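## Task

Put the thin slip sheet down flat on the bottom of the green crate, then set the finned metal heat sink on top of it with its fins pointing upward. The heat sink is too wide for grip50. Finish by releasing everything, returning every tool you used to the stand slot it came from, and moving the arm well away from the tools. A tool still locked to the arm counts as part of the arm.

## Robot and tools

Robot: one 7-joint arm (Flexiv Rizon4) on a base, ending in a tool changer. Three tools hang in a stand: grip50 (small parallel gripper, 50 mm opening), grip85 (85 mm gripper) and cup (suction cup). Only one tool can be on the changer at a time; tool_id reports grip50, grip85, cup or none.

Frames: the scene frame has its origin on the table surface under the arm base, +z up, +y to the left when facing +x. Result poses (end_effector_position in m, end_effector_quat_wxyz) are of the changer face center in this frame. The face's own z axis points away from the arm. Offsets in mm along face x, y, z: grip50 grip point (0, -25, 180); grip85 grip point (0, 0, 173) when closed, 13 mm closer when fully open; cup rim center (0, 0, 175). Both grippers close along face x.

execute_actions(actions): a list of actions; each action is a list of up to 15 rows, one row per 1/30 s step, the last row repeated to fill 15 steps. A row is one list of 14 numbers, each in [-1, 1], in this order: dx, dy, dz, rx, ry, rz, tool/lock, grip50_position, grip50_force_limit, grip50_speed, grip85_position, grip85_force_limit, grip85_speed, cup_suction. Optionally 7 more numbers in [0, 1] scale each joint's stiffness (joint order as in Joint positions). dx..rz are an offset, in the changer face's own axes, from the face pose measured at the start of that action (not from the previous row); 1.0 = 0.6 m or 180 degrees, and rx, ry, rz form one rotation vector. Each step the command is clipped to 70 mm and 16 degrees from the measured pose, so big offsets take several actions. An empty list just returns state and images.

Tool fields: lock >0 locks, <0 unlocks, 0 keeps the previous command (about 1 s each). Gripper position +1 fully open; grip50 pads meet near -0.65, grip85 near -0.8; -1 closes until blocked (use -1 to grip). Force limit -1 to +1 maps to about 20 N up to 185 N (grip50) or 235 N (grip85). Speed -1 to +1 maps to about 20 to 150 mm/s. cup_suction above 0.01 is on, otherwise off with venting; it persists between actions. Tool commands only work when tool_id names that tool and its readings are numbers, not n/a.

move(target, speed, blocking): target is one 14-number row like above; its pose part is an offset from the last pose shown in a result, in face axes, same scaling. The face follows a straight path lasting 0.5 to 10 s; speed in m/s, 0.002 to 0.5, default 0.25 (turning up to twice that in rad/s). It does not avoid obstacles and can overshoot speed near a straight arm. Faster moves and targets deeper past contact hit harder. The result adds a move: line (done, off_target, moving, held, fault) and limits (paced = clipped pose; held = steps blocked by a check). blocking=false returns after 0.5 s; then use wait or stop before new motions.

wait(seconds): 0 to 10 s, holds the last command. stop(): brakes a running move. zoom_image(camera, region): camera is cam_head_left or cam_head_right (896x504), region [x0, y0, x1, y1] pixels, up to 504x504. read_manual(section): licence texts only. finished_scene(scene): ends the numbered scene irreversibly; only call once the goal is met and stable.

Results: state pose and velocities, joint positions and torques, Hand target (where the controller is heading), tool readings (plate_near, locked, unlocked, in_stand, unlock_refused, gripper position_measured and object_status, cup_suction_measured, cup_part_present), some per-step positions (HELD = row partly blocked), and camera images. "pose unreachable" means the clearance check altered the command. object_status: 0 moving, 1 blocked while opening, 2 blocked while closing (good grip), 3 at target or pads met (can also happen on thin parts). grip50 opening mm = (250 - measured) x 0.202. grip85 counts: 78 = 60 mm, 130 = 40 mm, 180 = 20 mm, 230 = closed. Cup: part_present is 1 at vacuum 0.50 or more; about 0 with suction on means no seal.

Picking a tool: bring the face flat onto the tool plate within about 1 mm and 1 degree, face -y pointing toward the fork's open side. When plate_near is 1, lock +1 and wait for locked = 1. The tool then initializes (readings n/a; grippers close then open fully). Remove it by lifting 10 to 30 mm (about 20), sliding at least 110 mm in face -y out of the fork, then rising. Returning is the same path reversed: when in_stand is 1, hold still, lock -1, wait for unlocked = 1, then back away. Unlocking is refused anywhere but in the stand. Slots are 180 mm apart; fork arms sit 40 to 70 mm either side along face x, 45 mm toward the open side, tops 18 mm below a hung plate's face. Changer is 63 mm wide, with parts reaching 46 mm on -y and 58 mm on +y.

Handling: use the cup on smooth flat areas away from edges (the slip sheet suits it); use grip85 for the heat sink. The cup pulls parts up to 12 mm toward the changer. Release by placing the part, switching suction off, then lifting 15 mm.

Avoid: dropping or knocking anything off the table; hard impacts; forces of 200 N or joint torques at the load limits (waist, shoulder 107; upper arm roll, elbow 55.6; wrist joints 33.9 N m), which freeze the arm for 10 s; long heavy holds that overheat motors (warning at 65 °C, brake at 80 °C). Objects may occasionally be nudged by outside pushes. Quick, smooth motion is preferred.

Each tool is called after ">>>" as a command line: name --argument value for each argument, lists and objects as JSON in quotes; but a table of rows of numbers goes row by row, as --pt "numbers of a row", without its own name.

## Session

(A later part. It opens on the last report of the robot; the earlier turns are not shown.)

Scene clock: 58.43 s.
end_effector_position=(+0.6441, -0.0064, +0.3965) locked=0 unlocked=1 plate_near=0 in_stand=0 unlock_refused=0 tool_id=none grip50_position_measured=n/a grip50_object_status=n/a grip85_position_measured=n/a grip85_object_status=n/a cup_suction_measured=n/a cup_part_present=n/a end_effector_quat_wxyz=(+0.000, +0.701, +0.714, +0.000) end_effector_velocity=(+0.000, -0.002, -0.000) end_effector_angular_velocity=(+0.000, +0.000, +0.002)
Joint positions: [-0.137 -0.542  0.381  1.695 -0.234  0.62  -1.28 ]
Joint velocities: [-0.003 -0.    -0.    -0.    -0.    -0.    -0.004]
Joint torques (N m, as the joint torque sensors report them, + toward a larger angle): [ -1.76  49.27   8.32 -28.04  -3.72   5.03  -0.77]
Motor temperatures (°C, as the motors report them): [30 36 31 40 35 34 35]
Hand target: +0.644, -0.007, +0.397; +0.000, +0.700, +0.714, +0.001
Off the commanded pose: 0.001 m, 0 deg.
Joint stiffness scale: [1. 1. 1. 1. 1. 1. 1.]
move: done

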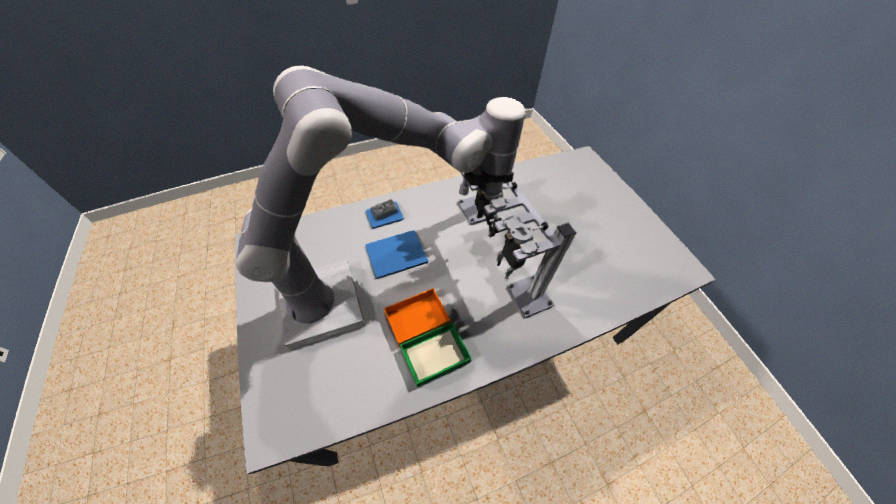

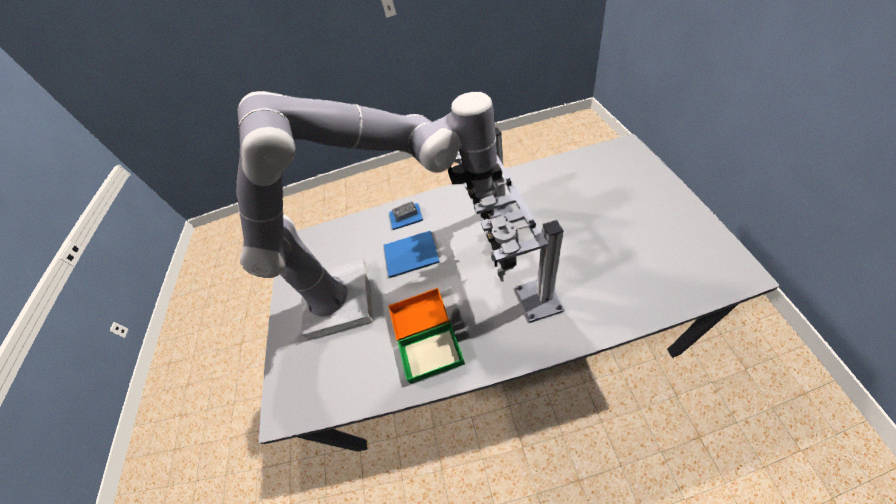

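>>> execute_actions --actions '[[[-0.0002,0.0002,0.0002,0,0,0,0,1,0,0,1,0,0,0],[-0.0004,0.0004,0.0008,0,0,0,0,1,0,0,1,0,0,0],[-0.0006,0.0006,0.0017,0,0,0,0,1,0,0,1,0,0,0],[-0.0007,0.0008,0.0028,0,0,0,0,1,0,0,1,0,0,0],[-0.0007,0.0008,0.0041,0,0,0,0,1,0,0,1,0,0,0],[-0.0007,0.0008,0.0054,0,0,0,0,1,0,0,1,0,0,0],[-0.0007,0.0008,0.0067,0,0,0,0,1,0,0,1,0,0,0],[-0.0007,0.0008,0.0080,0,0,0,0,1,0,0,1,0,0,0],[-0.0007,0.0008,0.0093,0,0,0,0,1,0,0,1,0,0,0],[-0.0007,0.0008,0.0104,0,0,0,0,1,0,0,1,0,0,0],[-0.0007,0.0008,0.0112,0,0,0,0,1,0,0,1,0,0,0],[-0.0007,0.0008,0.0117,0,0,0,0,1,0,0,1,0,0,0]]]'

Scene clock: 60.93 s.
end_effector_position=(+0.6445, -0.0069, +0.3898) locked=0 unlocked=1 plate_near=0 in_stand=0 unlock_refused=0 tool_id=none grip50_position_measured=n/a grip50_object_status=n/a grip85_position_measured=n/a grip85_object_status=n/a cup_suction_measured=n/a cup_part_present=n/a end_effector_quat_wxyz=(+0.000, +0.701, +0.714, +0.000) end_effector_velocity=(+0.001, -0.000, -0.003) end_effector_angular_velocity=(-0.001, -0.002, +0.001)
Joint positions: [-0.135 -0.552  0.378  1.7   -0.238  0.634 -1.279]
Joint velocities: [ 0.001 -0.005 -0.002  0.003 -0.003  0.008  0.001]
Joint torques (N m, as the joint torque sensors report them, + toward a larger angle): [  1.46  50.72   6.24 -26.82  -4.68   5.03   0.88]
Motor temperatures (°C, as the motors report them): [30 36 31 40 35 34 35]
Hand target: +0.645, -0.007, +0.390; +0.000, +0.701, +0.714, +0.000
Off the commanded pose: 0.000 m, 0 deg.
Joint stiffness scale: [1. 1. 1. 1. 1. 1. 1.]
Step readings (end_effector_position):
0: (+0.6441, -0.0066, +0.3965)
1: (+0.6441, -0.0066, +0.3965)
2: (+0.6441, -0.0066, +0.3964)
4: (+0.6443, -0.0066, +0.3959)
8: (+0.6445, -0.0068, +0.3934)
15: end_effector_position above

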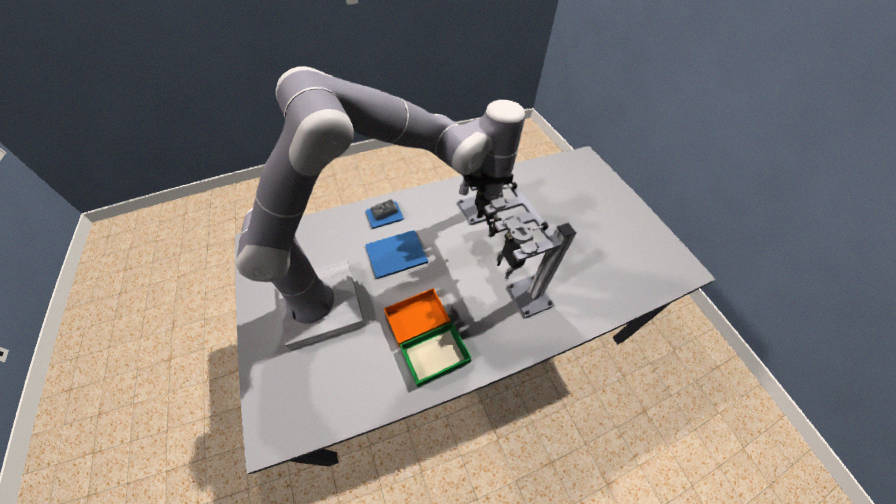

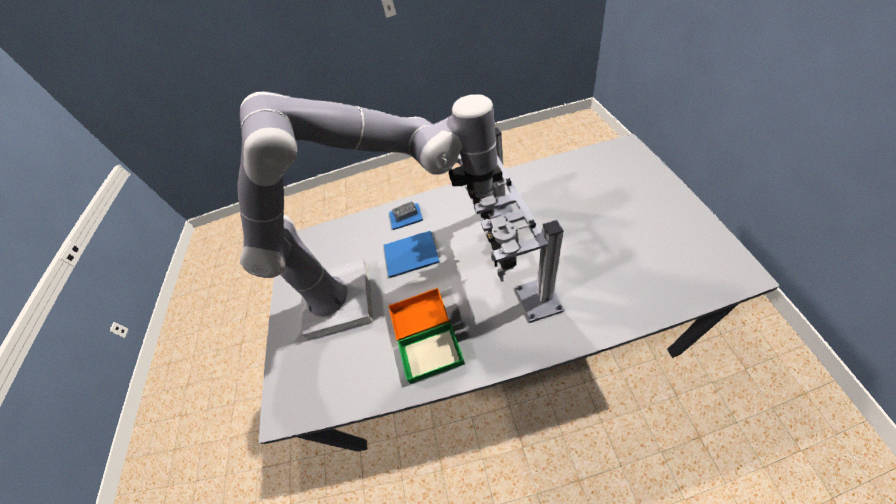

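>>> execute_actions --actions '[[[0,0,0.0009,0,0,0,0,1,0,0,1,0,0,0],[0,0,0.0020,0,0,0,0,1,0,0,1,0,0,0],[0,0,0.0036,0,0,0,0,1,0,0,1,0,0,0],[0,0,0.0055,0,0,0,0,1,0,0,1,0,0,0],[0,0,0.0076,0,0,0,0,1,0,0,1,0,0,0],[0,0,0.0097,0,0,0,0,1,0,0,1,0,0,0],[0,0,0.0115,0,0,0,0,1,0,0,1,0,0,0],[0,0,0.0130,0,0,0,0,1,0,0,1,0,0,0],[0,0,0.0141,0,0,0,0,1,0,0,1,0,0,0],[0,0,0.0145,0,0,0,0,1,0,0,1,0,0,0],[0,0,0.0145,0,0,0,0,1,0,0,1,0,0,0],[0,0,0.0145,0,0,0,0,1,0,0,1,0,0,0],[0,0,0.0145,0,0,0,0,1,0,0,1,0,0,0],[0,0,0.0145,0,0,0,1,1,0,0,1,0,0,0],[0,0,0.0145,0,0,0,1,1,0,0,1,0,0,0]]]'

Scene clock: 61.73 s.
end_effector_position=(+0.6448, -0.0072, +0.3818) locked=0 unlocked=0 plate_near=1 in_stand=1 unlock_refused=0 tool_id=none grip50_position_measured=n/a grip50_object_status=n/a grip85_position_measured=n/a grip85_object_status=n/a cup_suction_measured=n/a cup_part_present=n/a end_effector_quat_wxyz=(+0.001, +0.701, +0.714, +0.001) end_effector_velocity=(+0.000, -0.000, -0.001) end_effector_angular_velocity=(-0.000, -0.001, -0.001)
Joint positions: [-0.133 -0.563  0.373  1.707 -0.243  0.653 -1.276]
Joint velocities: [ 0.    -0.002 -0.001  0.001 -0.001  0.005  0.001]
Joint torques (N m, as the joint torque sensors report them, + toward a larger angle): [  2.6   48.3    7.35 -24.28  -4.06   4.5    1.04]
Motor temperatures (°C, as the motors report them): [30 36 31 40 35 34 35]
Hand target: +0.645, -0.007, +0.381; +0.000, +0.701, +0.714, +0.000
Off the commanded pose: 0.001 m, 0 deg.
Joint stiffness scale: [1. 1. 1. 1. 1. 1. 1.]
Step readings (end_effector_position):
0: (+0.6445, -0.0069, +0.3896)
1: (+0.6445, -0.0069, +0.3896)
2: (+0.6445, -0.0069, +0.3894)
4: (+0.6445, -0.0069, +0.3884)
8: (+0.6445, -0.0069, +0.3843)
15: end_effector_position above

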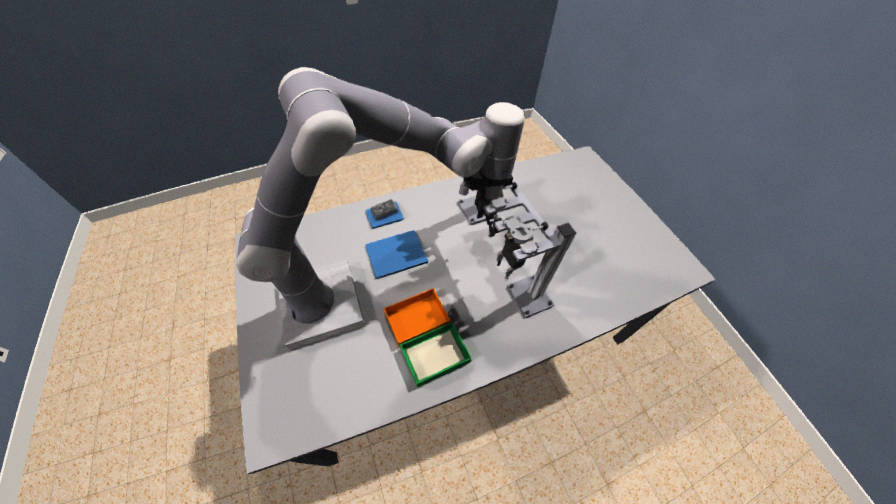

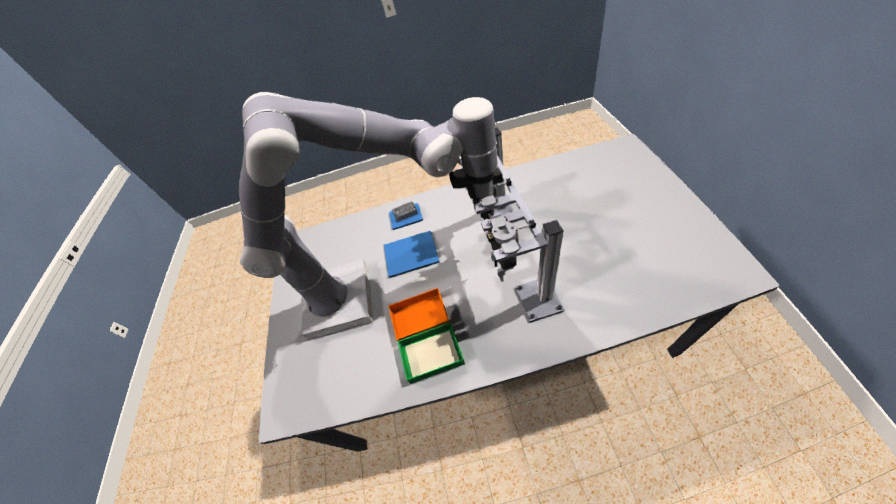

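>>> execute_actions --actions '[]'

Scene clock: 62.63 s.
end_effector_position=(+0.6449, -0.0072, +0.3820) locked=1 unlocked=0 plate_near=1 in_stand=1 unlock_refused=0 tool_id=grip85 grip50_position_measured=n/a grip50_object_status=n/a grip85_position_measured=n/a grip85_object_status=n/a cup_suction_measured=n/a cup_part_present=n/a end_effector_quat_wxyz=(+0.001, +0.700, +0.714, +0.001) end_effector_velocity=(+0.000, -0.000, -0.000) end_effector_angular_velocity=(-0.000, -0.000, -0.000)
Joint positions: [-0.133 -0.562  0.373  1.708 -0.244  0.653 -1.276]
Joint velocities: [ 0.  0. -0.  0. -0.  0.  0.]
Joint torques (N m, as the joint torque sensors report them, + toward a larger angle): [  2.15  53.86   8.4  -29.63  -4.4    6.06   1.05]
Motor temperatures (°C, as the motors report them): [30 36 31 40 35 34 35]
Hand target: +0.645, -0.007, +0.381; +0.000, +0.701, +0.714, +0.000
Off the commanded pose: 0.001 m, 0 deg.
Joint stiffness scale: [1. 1. 1. 1. 1. 1. 1.]

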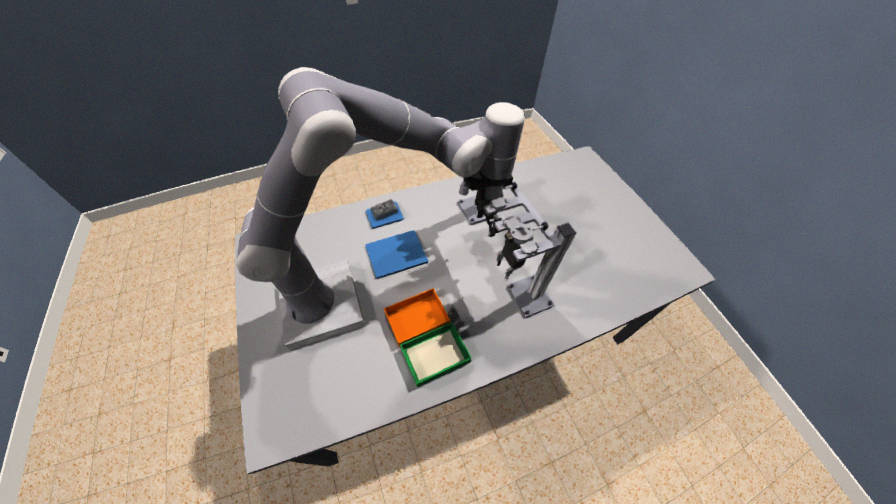

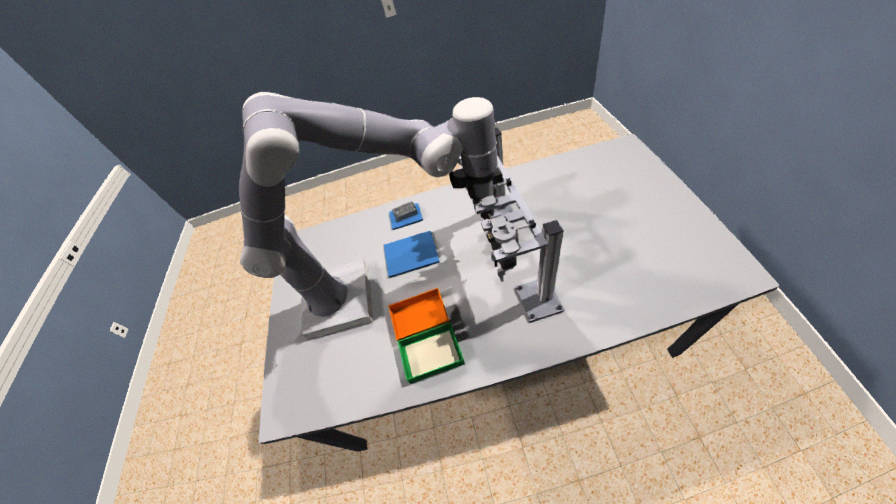

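grip85 locked. Exit the slot.

>>> execute_actions --actions '[[[0,0,-0.0011,0,0,0,0,1,0,0,1,0,0,0],[0,0,-0.0042,0,0,0,0,1,0,0,1,0,0,0],[0,0,-0.0086,0,0,0,0,1,0,0,1,0,0,0],[0,0,-0.0139,0,0,0,0,1,0,0,1,0,0,0],[0,0,-0.0194,0,0,0,0,1,0,0,1,0,0,0],[0,0,-0.0247,0,0,0,0,1,0,0,1,0,0,0],[0,-0.0011,-0.0291,0,0,0,0,1,0,0,1,0,0,0],[0,-0.0041,-0.0322,0,0,0,0,1,0,0,1,0,0,0],[0,-0.0090,-0.0333,0,0,0,0,1,0,0,1,0,0,0],[0,-0.0154,-0.0333,0,0,0,0,1,0,0,1,0,0,0],[0,-0.0234,-0.0333,0,0,0,0,1,0,0,1,0,0,0],[0,-0.0326,-0.0333,0,0,0,0,1,0,0,1,0,0,0],[0,-0.0428,-0.0333,0,0,0,0,1,0,0,1,0,0,0],[0,-0.0540,-0.0333,0,0,0,0,1,0,0,1,0,0,0],[0,-0.0659,-0.0333,0,0,0,0,1,0,0,1,0,0,0]],[[0,-0.0438,-0.001,0,0,0,0,1,0,0,1,0,0,0],[0,-0.0566,-0.001,0,0,0,0,1,0,0,1,0,0,0],[0,-0.0696,-0.001,0,0,0,0,1,0,0,1,0,0,0],[0,-0.0825,-0.001,0,0,0,0,1,0,0,1,0,0,0],[0,-0.0953,-0.001,0,0,0,0,1,0,0,1,0,0,0],[0,-0.1078,-0.001,0,0,0,0,1,0,0,1,0,0,0],[0,-0.1197,-0.001,0,0,0,0,1,0,0,1,0,0,0],[0,-0.1309,-0.001,0,0,0,0,1,0,0,1,0,0,0],[0,-0.1412,-0.001,0,0,0,0,1,0,0,1,0,0,0],[0,-0.1504,-0.001,0,0,0,0,1,0,0,1,0,0,0],[0,-0.1583,-0.001,0,0,0,0,1,0,0,1,0,0,0],[0,-0.1647,-0.001,0,0,0,0,1,0,0,1,0,0,0],[0,-0.1696,-0.001,0,0,0,0,1,0,0,1,0,0,0],[0,-0.1726,-0.001,0,0,0,0,1,0,0,1,0,0,0],[0,-0.1737,-0.001,0,0,0,0,1,0,0,1,0,0,0]]]'

Scene clock: 64.37 s.
end_effector_position=(+0.5285, -0.0096, +0.4000) locked=1 unlocked=0 plate_near=1 in_stand=0 unlock_refused=0 tool_id=grip85 grip50_position_measured=n/a grip50_object_status=n/a grip85_position_measured=n/a grip85_object_status=n/a cup_suction_measured=n/a cup_part_present=n/a end_effector_quat_wxyz=(+0.001, +0.701, +0.714, -0.001) end_effector_velocity=(-0.124, -0.001, +0.005) end_effector_angular_velocity=(+0.004, -0.010, +0.003)
Joint positions: [-0.206 -0.302  0.437  2.038 -0.167  0.732 -1.286]
Joint velocities: [-0.073  0.267  0.075  0.336  0.108  0.101 -0.034]
Joint torques (N m, as the joint torque sensors report them, + toward a larger angle): [ -0.61  39.12   5.26 -35.79  -4.83   6.59  -0.67]
Motor temperatures (°C, as the motors report them): [30 36 31 40 35 34 35]
Hand target: +0.520, -0.010, +0.401; +0.001, +0.700, +0.714, -0.000
Off the commanded pose: 0.009 m, 0 deg.
Joint stiffness scale: [1. 1. 1. 1. 1. 1. 1.]
Step readings (end_effector_position; steps 1 to 15: 1st action; 16 to 30: 2nd action):
0: (+0.6449, -0.0072, +0.3820)
1: (+0.6449, -0.0072, +0.3821)
2: (+0.6448, -0.0071, +0.3824)
4: (+0.6446, -0.0071, +0.3847)
8: (+0.6445, -0.0071, +0.3953)
15: (+0.6238, -0.0076, +0.4010)
16: (+0.6186, -0.0077, +0.4010)
17: (+0.6129, -0.0079, +0.4009)
19: (+0.6003, -0.0082, +0.4006)
23: (+0.5722, -0.0088, +0.4000)
30: end_effector_position above

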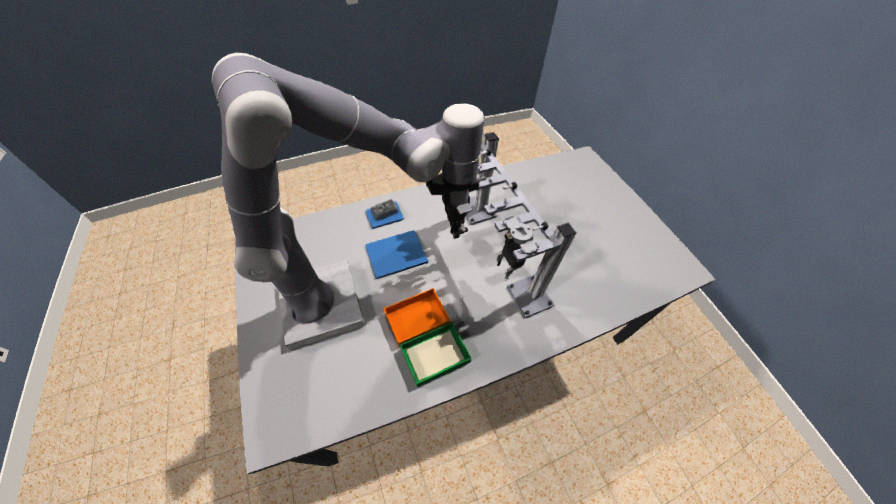

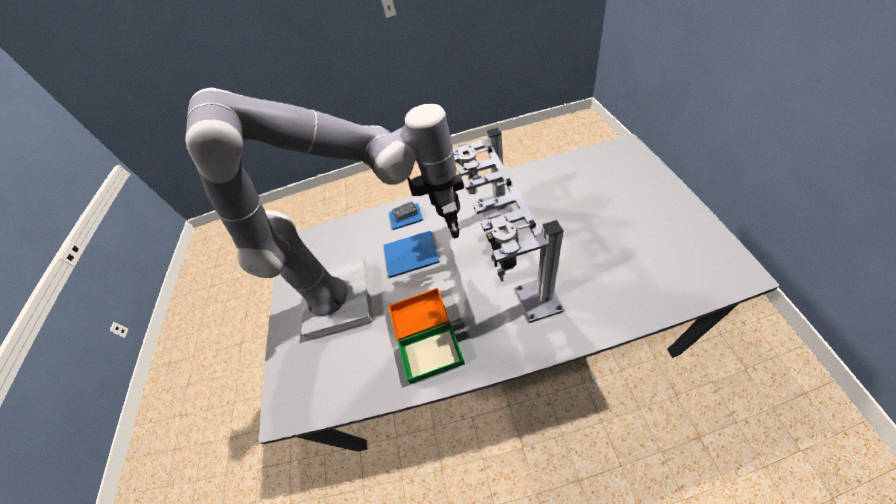

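>>> move --target '[0.5885,-0.2777,0.2234,-0.0001,0.0009,-0.0453,0,1,0,0,1,0,0,0]' --speed 0.45

Scene clock: 67.37 s.
end_effector_position=(+0.3573, +0.3397, +0.2655) locked=1 unlocked=0 plate_near=1 in_stand=0 unlock_refused=0 tool_id=grip85 grip50_position_measured=n/a grip50_object_status=n/a grip85_position_measured=3 grip85_object_status=3 cup_suction_measured=n/a cup_part_present=n/a end_effector_quat_wxyz=(+0.002, +0.648, +0.762, -0.000) end_effector_velocity=(+0.000, +0.001, -0.001) end_effector_angular_velocity=(-0.001, -0.003, +0.000)
Joint positions: [ 0.433 -0.553  0.482  2.254 -0.586  1.117 -0.365]
Joint velocities: [ 0.006 -0.001 -0.006 -0.    -0.005  0.002  0.005]
Joint torques (N m, as the joint torque sensors report them, + toward a larger angle): [  1.82  42.98   9.83 -21.86  -3.32   6.43   0.93]
Motor temperatures (°C, as the motors report them): [30 36 31 40 35 34 35]
Hand target: +0.357, +0.340, +0.265; +0.002, +0.648, +0.762, +0.000
Off the commanded pose: 0.002 m, 0 deg.
Joint stiffness scale: [1. 1. 1. 1. 1. 1. 1.]
move: done; limits=paced

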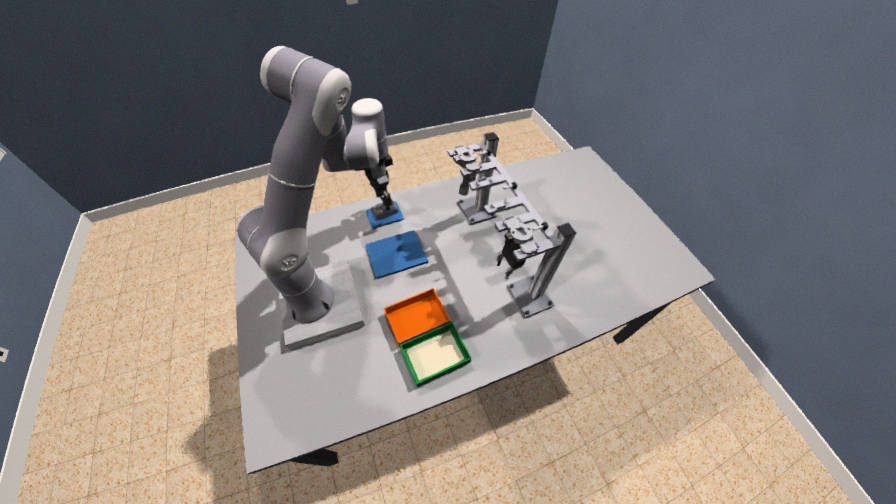

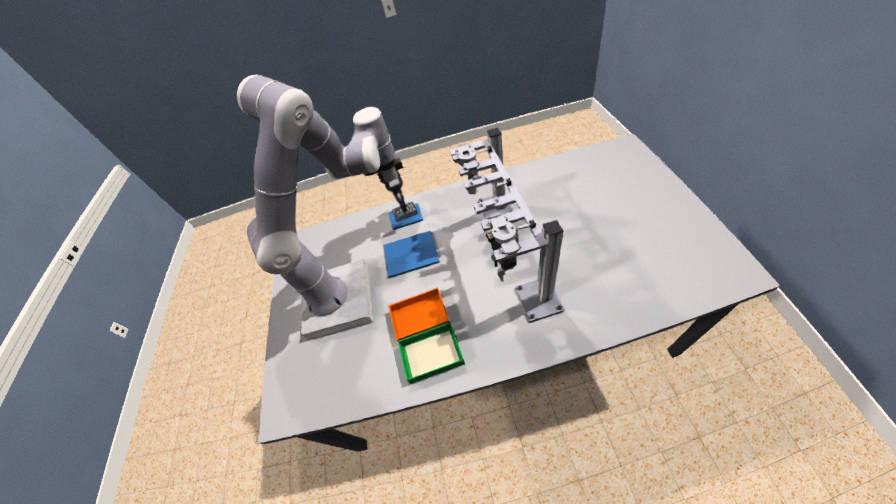

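>>> zoom_image --camera "cam_head_left" --region '[350, 165, 420, 235]'

>>> zoom_image --camera "cam_head_right" --region '[370, 167, 440, 237]'

Region (350, 165, 420, 235) of cam_head_left's 896x504 image, scaled by 7.200, with more detail than that image has.

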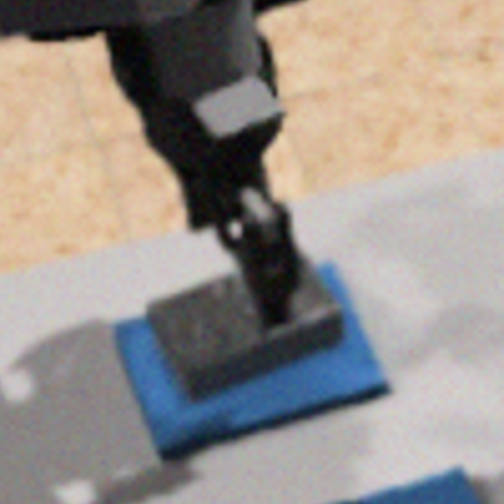

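Region (370, 167, 440, 237) of cam_head_right's 896x504 image, scaled by 7.200, with more detail than that image has.

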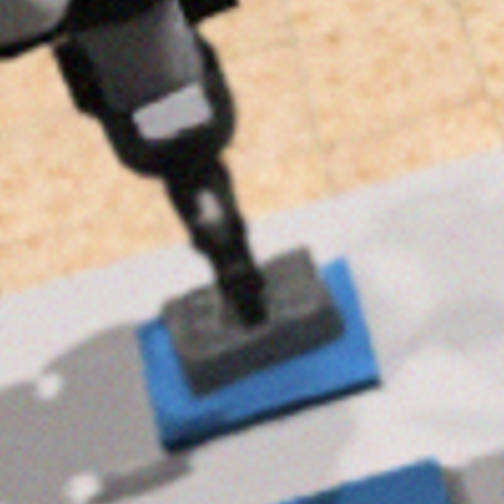

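>>> execute_actions --actions '[[[-0.0001,-0.0004,0.0013,0.0001,0.0001,0,0,1,0,0,1,-0.4,-0.2,0],[-0.0002,-0.0011,0.0050,0.0003,0.0003,0,0,1,0,0,1,-0.4,-0.2,0],[-0.0004,-0.0020,0.0106,0.0005,0.0006,0,0,1,0,0,1,-0.4,-0.2,0],[-0.0006,-0.0028,0.0177,0.0007,0.0009,0,0,1,0,0,1,-0.4,-0.2,0],[-0.0007,-0.0033,0.0258,0.0008,0.001,0,0,1,0,0,1,-0.4,-0.2,0],[-0.0007,-0.0033,0.0346,0.0008,0.001,0,0,1,0,0,1,-0.4,-0.2,0],[-0.0007,-0.0033,0.0437,0.0008,0.001,0,0,1,0,0,1,-0.4,-0.2,0],[-0.0007,-0.0033,0.0525,0.0008,0.001,0,0,1,0,0,1,-0.4,-0.2,0],[-0.0007,-0.0033,0.0606,0.0008,0.001,0,0,1,0,0,1,-0.4,-0.2,0],[-0.0007,-0.0033,0.0677,0.0008,0.001,0,0,1,0,0,1,-0.4,-0.2,0],[-0.0007,-0.0033,0.0733,0.0008,0.001,0,0,1,0,0,1,-0.4,-0.2,0],[-0.0007,-0.0033,0.0770,0.0008,0.001,0,0,1,0,0,1,-0.4,-0.2,0],[-0.0007,-0.0033,0.0783,0.0008,0.001,0,0,1,0,0,1,-0.4,-0.2,0],[-0.0007,-0.0033,0.0783,0.0008,0.001,0,0,1,0,0,1,-0.4,-0.2,0],[-0.0007,-0.0033,0.0783,0.0008,0.001,0,0,1,0,0,-1,-0.4,-0.2,0]]]'

Scene clock: 69.83 s.
end_effector_position=(+0.3551, +0.3386, +0.2213) locked=1 unlocked=0 plate_near=1 in_stand=0 unlock_refused=0 tool_id=grip85 grip50_position_measured=n/a grip50_object_status=n/a grip85_position_measured=3 grip85_object_status=0 cup_suction_measured=n/a cup_part_present=n/a end_effector_quat_wxyz=(-0.001, +0.648, +0.762, -0.002) end_effector_velocity=(+0.003, +0.003, -0.047) end_effector_angular_velocity=(+0.006, -0.020, -0.006)
Joint positions: [ 0.499 -0.644  0.368  2.274 -0.697  1.237 -0.287]
Joint velocities: [ 0.109 -0.097 -0.169  0.01  -0.143  0.154  0.116]
Joint torques (N m, as the joint torque sensors report them, + toward a larger angle): [ -0.93  51.87  12.51 -18.83  -1.95   5.88   0.37]
Motor temperatures (°C, as the motors report them): [30 36 31 40 35 34 35]
Hand target: +0.356, +0.339, +0.219; -0.001, +0.648, +0.762, -0.000
Off the commanded pose: 0.003 m, 0 deg.
Joint stiffness scale: [1. 1. 1. 1. 1. 1. 1.]
Step readings (end_effector_position):
0: (+0.3573, +0.3398, +0.2655)
1: (+0.3573, +0.3398, +0.2654)
2: (+0.3573, +0.3397, +0.2649)
4: (+0.3569, +0.3396, +0.2619)
8: (+0.3556, +0.3389, +0.2479)
15: end_effector_position above

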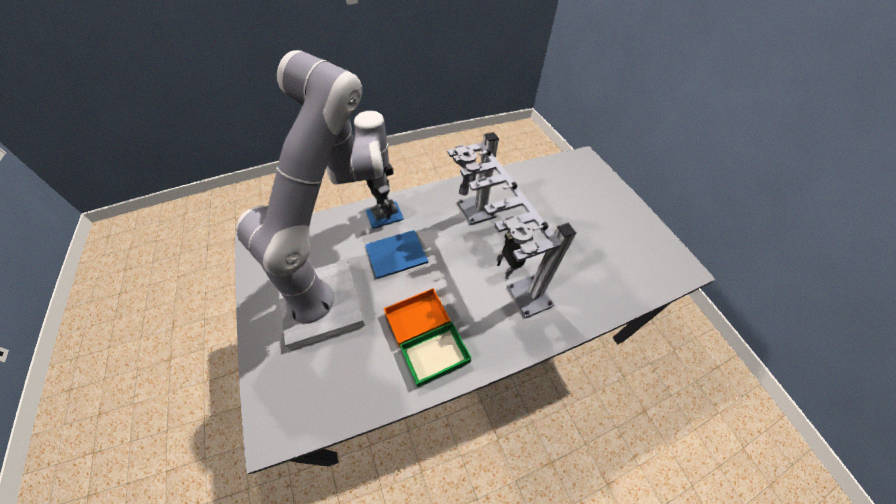

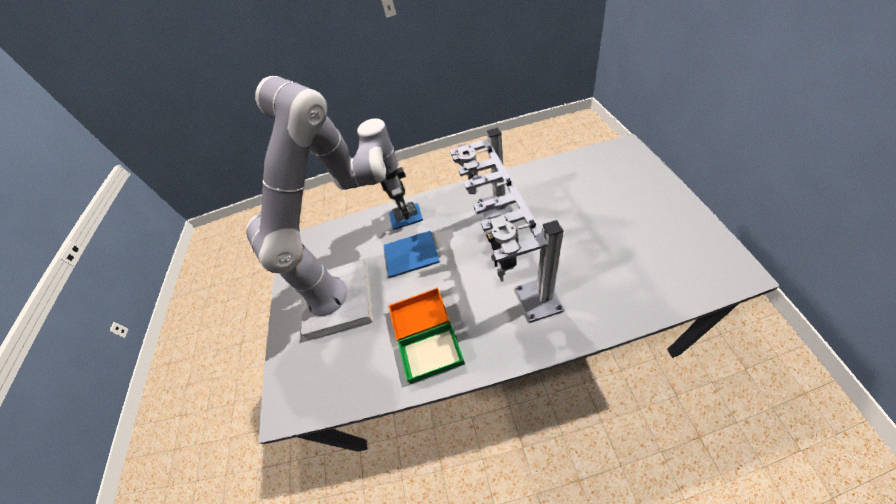

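>>> execute_actions --actions '[]'

Scene clock: 70.47 s.
end_effector_position=(+0.3557, +0.3392, +0.2190) locked=1 unlocked=0 plate_near=1 in_stand=0 unlock_refused=0 tool_id=grip85 grip50_position_measured=n/a grip50_object_status=n/a grip85_position_measured=80 grip85_object_status=2 cup_suction_measured=n/a cup_part_present=n/a end_effector_quat_wxyz=(-0.001, +0.648, +0.762, +0.000) end_effector_velocity=(+0.000, +0.000, +0.000) end_effector_angular_velocity=(-0.000, -0.000, -0.001)
Joint positions: [ 0.507 -0.649  0.357  2.274 -0.706  1.248 -0.279]
Joint velocities: [ 0.    -0.    -0.    -0.001  0.001 -0.    -0.   ]
Joint torques (N m, as the joint torque sensors report them, + toward a larger angle): [  1.21  43.59   8.95 -16.6   -2.52   6.14   1.12]
Motor temperatures (°C, as the motors report them): [30 36 31 40 35 34 35]
Hand target: +0.356, +0.339, +0.219; -0.001, +0.648, +0.762, -0.000
Off the commanded pose: 0.001 m, 0 deg.
Joint stiffness scale: [1. 1. 1. 1. 1. 1. 1.]

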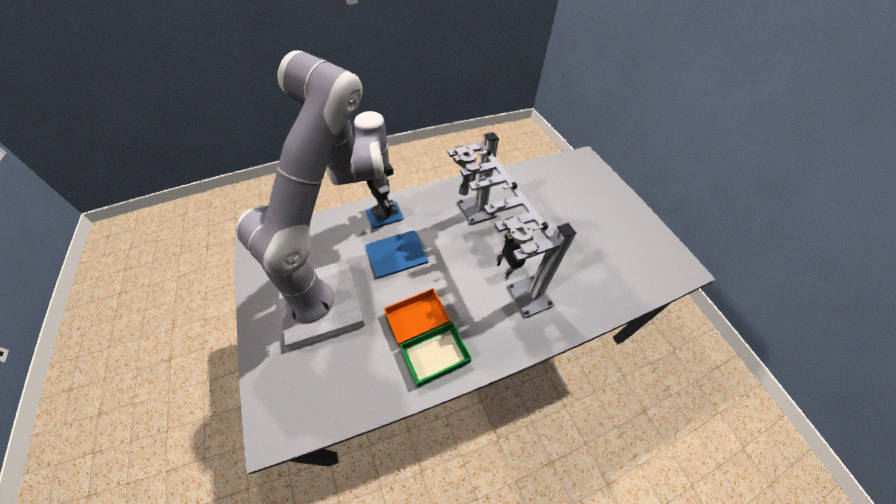

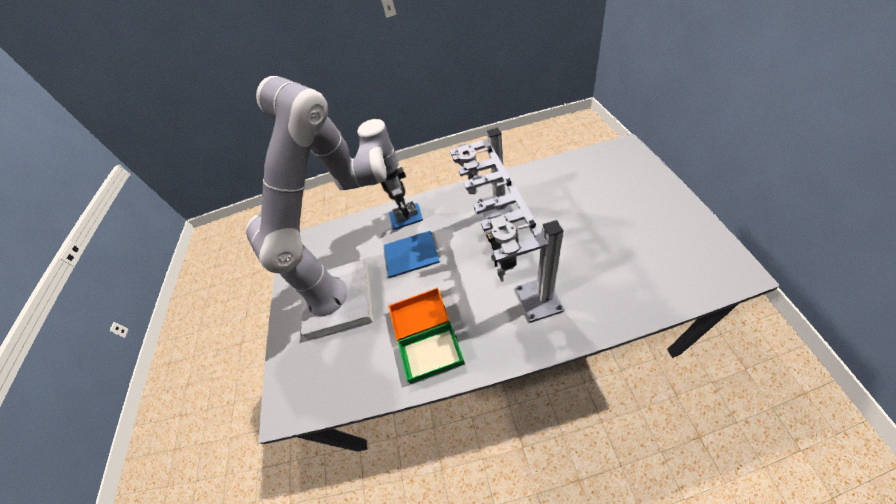

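>>> execute_actions --actions '[[[0,0,-0.0013,0,0,0,0,1,0,0,-1,-0.4,-0.2,0],[0,0,-0.0049,0,0,0,0,1,0,0,-1,-0.4,-0.2,0],[0,0,-0.0105,0,0,0,0,1,0,0,-1,-0.4,-0.2,0],[-0.0015,0.0012,-0.0175,0,0,0,0,1,0,0,-1,-0.4,-0.2,0],[-0.0058,0.0047,-0.0256,0,0,0,0,1,0,0,-1,-0.4,-0.2,0],[-0.0122,0.0099,-0.0343,0,0,0,0,1,0,0,-1,-0.4,-0.2,0],[-0.0202,0.0164,-0.0432,0,0,0,0,1,0,0,-1,-0.4,-0.2,0],[-0.0293,0.0238,-0.0519,0,0,0,0,1,0,0,-1,-0.4,-0.2,0],[-0.0390,0.0317,-0.0600,0,0,0,0,1,0,0,-1,-0.4,-0.2,0],[-0.0486,0.0395,-0.0670,0,0,0,0,1,0,0,-1,-0.4,-0.2,0],[-0.0577,0.0469,-0.0726,0,0,0,0,1,0,0,-1,-0.4,-0.2,0],[-0.0657,0.0534,-0.0762,0,0,0,0,1,0,0,-1,-0.4,-0.2,0],[-0.0721,0.0586,-0.0775,0,0,0,0,1,0,0,-1,-0.4,-0.2,0],[-0.0764,0.0621,-0.0775,0,0,0,0,1,0,0,-1,-0.4,-0.2,0],[-0.0779,0.0633,-0.0775,0,0,0,0,1,0,0,-1,-0.4,-0.2,0]]]'

Scene clock: 71.53 s.
end_effector_position=(+0.3909, +0.3073, +0.2607) locked=1 unlocked=0 plate_near=1 in_stand=0 unlock_refused=0 tool_id=grip85 grip50_position_measured=n/a grip50_object_status=n/a grip85_position_measured=80 grip85_object_status=2 cup_suction_measured=n/a cup_part_present=n/a end_effector_quat_wxyz=(+0.002, +0.648, +0.761, +0.003) end_effector_velocity=(+0.121, -0.111, +0.059) end_effector_angular_velocity=(-0.008, +0.024, -0.009)
Joint positions: [ 0.361 -0.565  0.456  2.249 -0.59   1.136 -0.455]
Joint velocities: [-0.386  0.084  0.154 -0.124  0.247 -0.233 -0.5  ]
Joint torques (N m, as the joint torque sensors report them, + toward a larger angle): [  4.71  39.85  13.11 -20.21  -3.32   5.83   0.99]
Motor temperatures (°C, as the motors report them): [30 36 31 40 35 34 35]
Hand target: +0.400, +0.299, +0.265; +0.000, +0.648, +0.762, +0.001
Off the commanded pose: 0.014 m, 0 deg.
Joint stiffness scale: [1. 1. 1. 1. 1. 1. 1.]
Step readings (end_effector_position):
0: (+0.3557, +0.3392, +0.2190)
1: (+0.3557, +0.3392, +0.2191)
2: (+0.3556, +0.3392, +0.2195)
4: (+0.3554, +0.3390, +0.2224)
8: (+0.3611, +0.3341, +0.2354)
15: end_effector_position above

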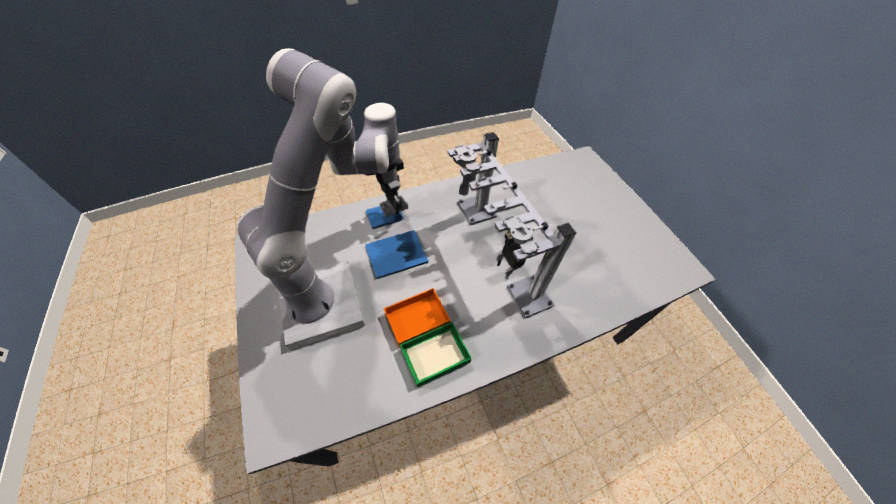

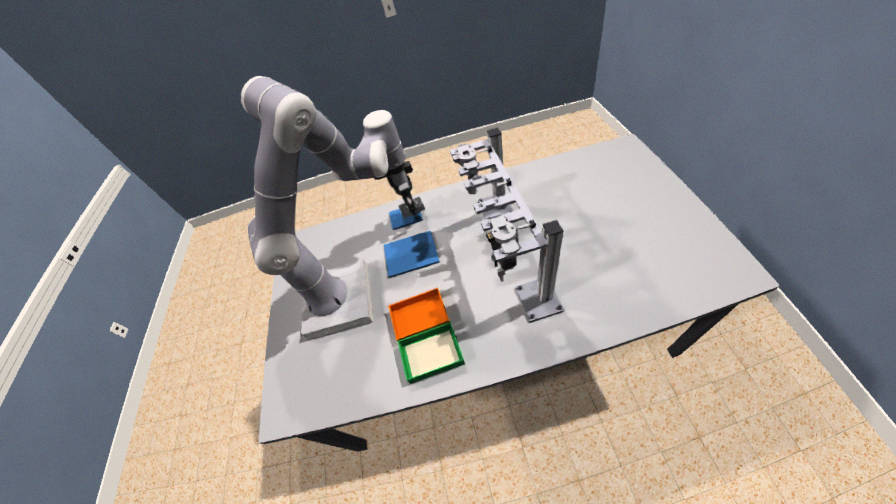

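>>> execute_actions --actions '[]'

Scene clock: 71.87 s.
end_effector_position=(+0.3998, +0.2989, +0.2647) locked=1 unlocked=0 plate_near=1 in_stand=0 unlock_refused=0 tool_id=grip85 grip50_position_measured=n/a grip50_object_status=n/a grip85_position_measured=80 grip85_object_status=2 cup_suction_measured=n/a cup_part_present=n/a end_effector_quat_wxyz=(+0.000, +0.648, +0.762, +0.001) end_effector_velocity=(+0.001, -0.001, +0.000) end_effector_angular_velocity=(-0.000, +0.001, +0.000)
Joint positions: [ 0.331 -0.561  0.47   2.238 -0.57   1.116 -0.495]
Joint velocities: [-0.003  0.     0.001 -0.001  0.002 -0.003 -0.005]
Joint torques (N m, as the joint torque sensors report them, + toward a larger angle): [ -1.04  45.83  12.33 -22.48  -2.8    5.5   -0.54]
Motor temperatures (°C, as the motors report them): [30 36 31 40 35 34 35]
Hand target: +0.400, +0.299, +0.265; +0.000, +0.648, +0.762, +0.001
Off the commanded pose: 0.001 m, 0 deg.
Joint stiffness scale: [1. 1. 1. 1. 1. 1. 1.]

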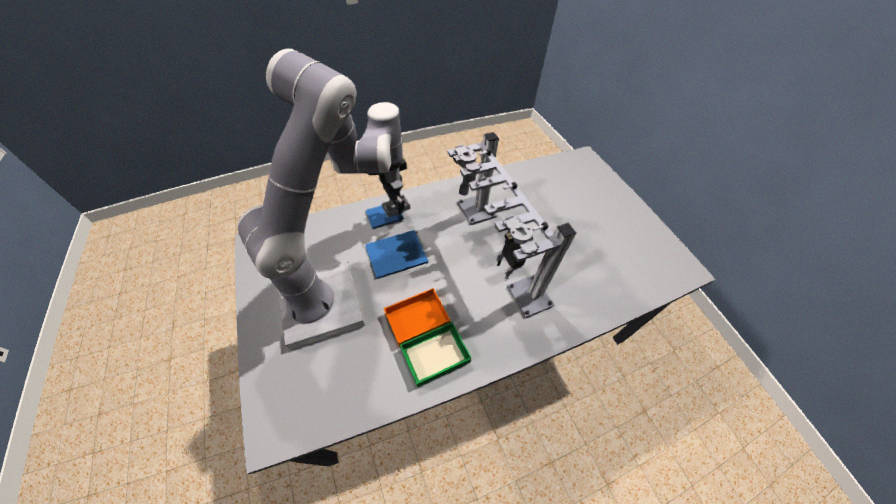

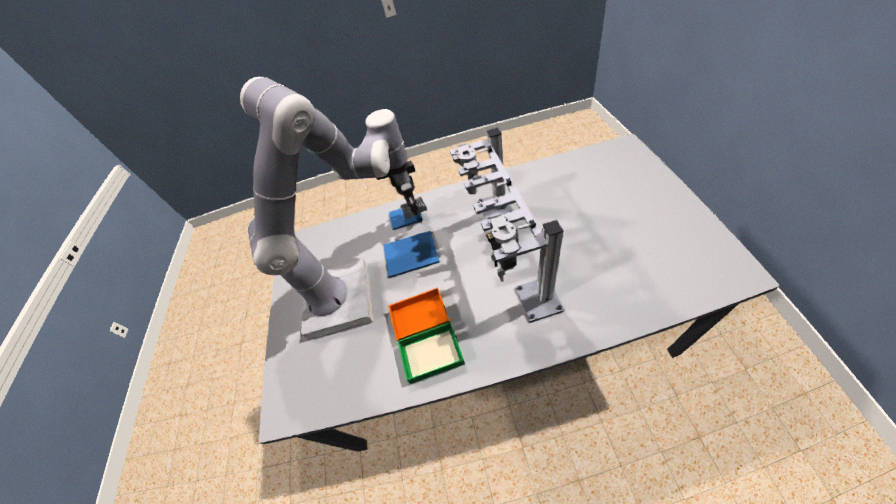

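>>> move --target '[-0.9873,-0.2510,-0.0038,0.0005,-0.0004,0.0285,0,1,0,0,-1,-0.4,-0.2,0]' --speed 0.45

Scene clock: 74.50 s.
end_effector_position=(+0.3436, -0.3082, +0.2634) locked=1 unlocked=0 plate_near=1 in_stand=0 unlock_refused=0 tool_id=grip85 grip50_position_measured=n/a grip50_object_status=n/a grip85_position_measured=80 grip85_object_status=2 cup_suction_measured=n/a cup_part_present=n/a end_effector_quat_wxyz=(-0.002, +0.682, +0.732, +0.000) end_effector_velocity=(+0.001, -0.001, -0.000) end_effector_angular_velocity=(+0.007, +0.002, +0.001)
Joint positions: [-0.796 -0.461  0.271  2.349 -0.325  1.198 -1.911]
Joint velocities: [-0.009 -0.003  0.011 -0.008  0.009 -0.012 -0.009]
Joint torques (N m, as the joint torque sensors report them, + toward a larger angle): [ -2.17  42.71   5.9  -20.69  -2.42   5.32  -0.57]
Motor temperatures (°C, as the motors report them): [30 36 31 40 35 34 35]
Hand target: +0.344, -0.308, +0.263; -0.003, +0.682, +0.732, +0.001
Off the commanded pose: 0.004 m, 0 deg.
Joint stiffness scale: [1. 1. 1. 1. 1. 1. 1.]
move: off_target; limits=paced

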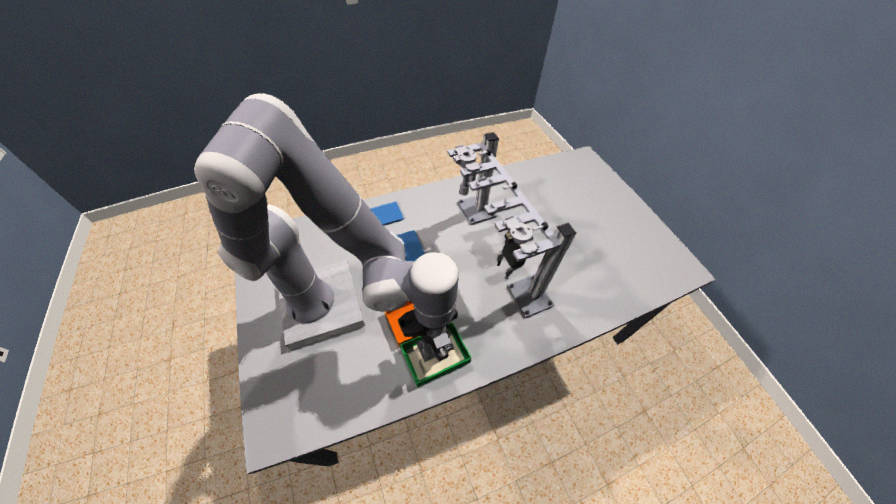

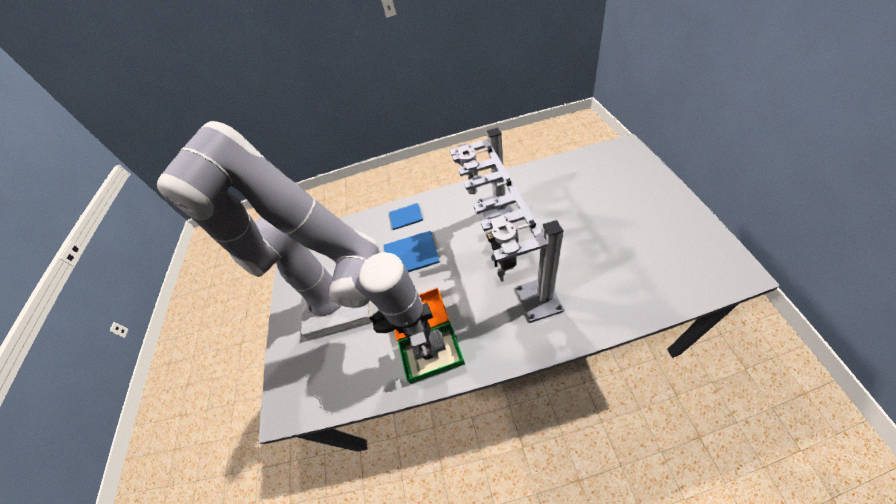

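>>> zoom_image --camera "cam_head_left" --region '[390, 315, 480, 395]'

>>> zoom_image --camera "cam_head_right" --region '[385, 310, 475, 390]'

Region (390, 315, 480, 395) of cam_head_left's 896x504 image, scaled by 5.600, with more detail than that image has.

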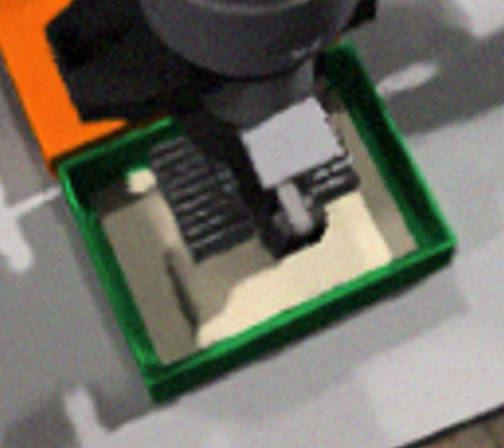

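Region (385, 310, 475, 390) of cam_head_right's 896x504 image, scaled by 5.600, with more detail than that image has.

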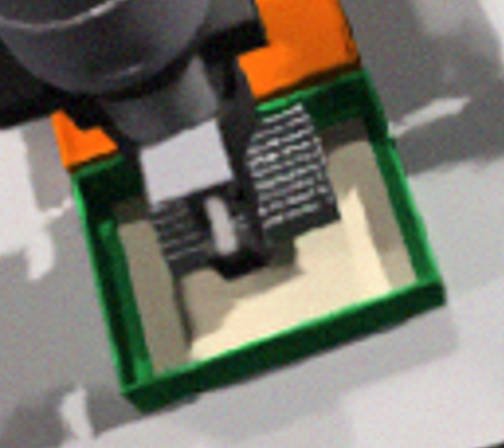

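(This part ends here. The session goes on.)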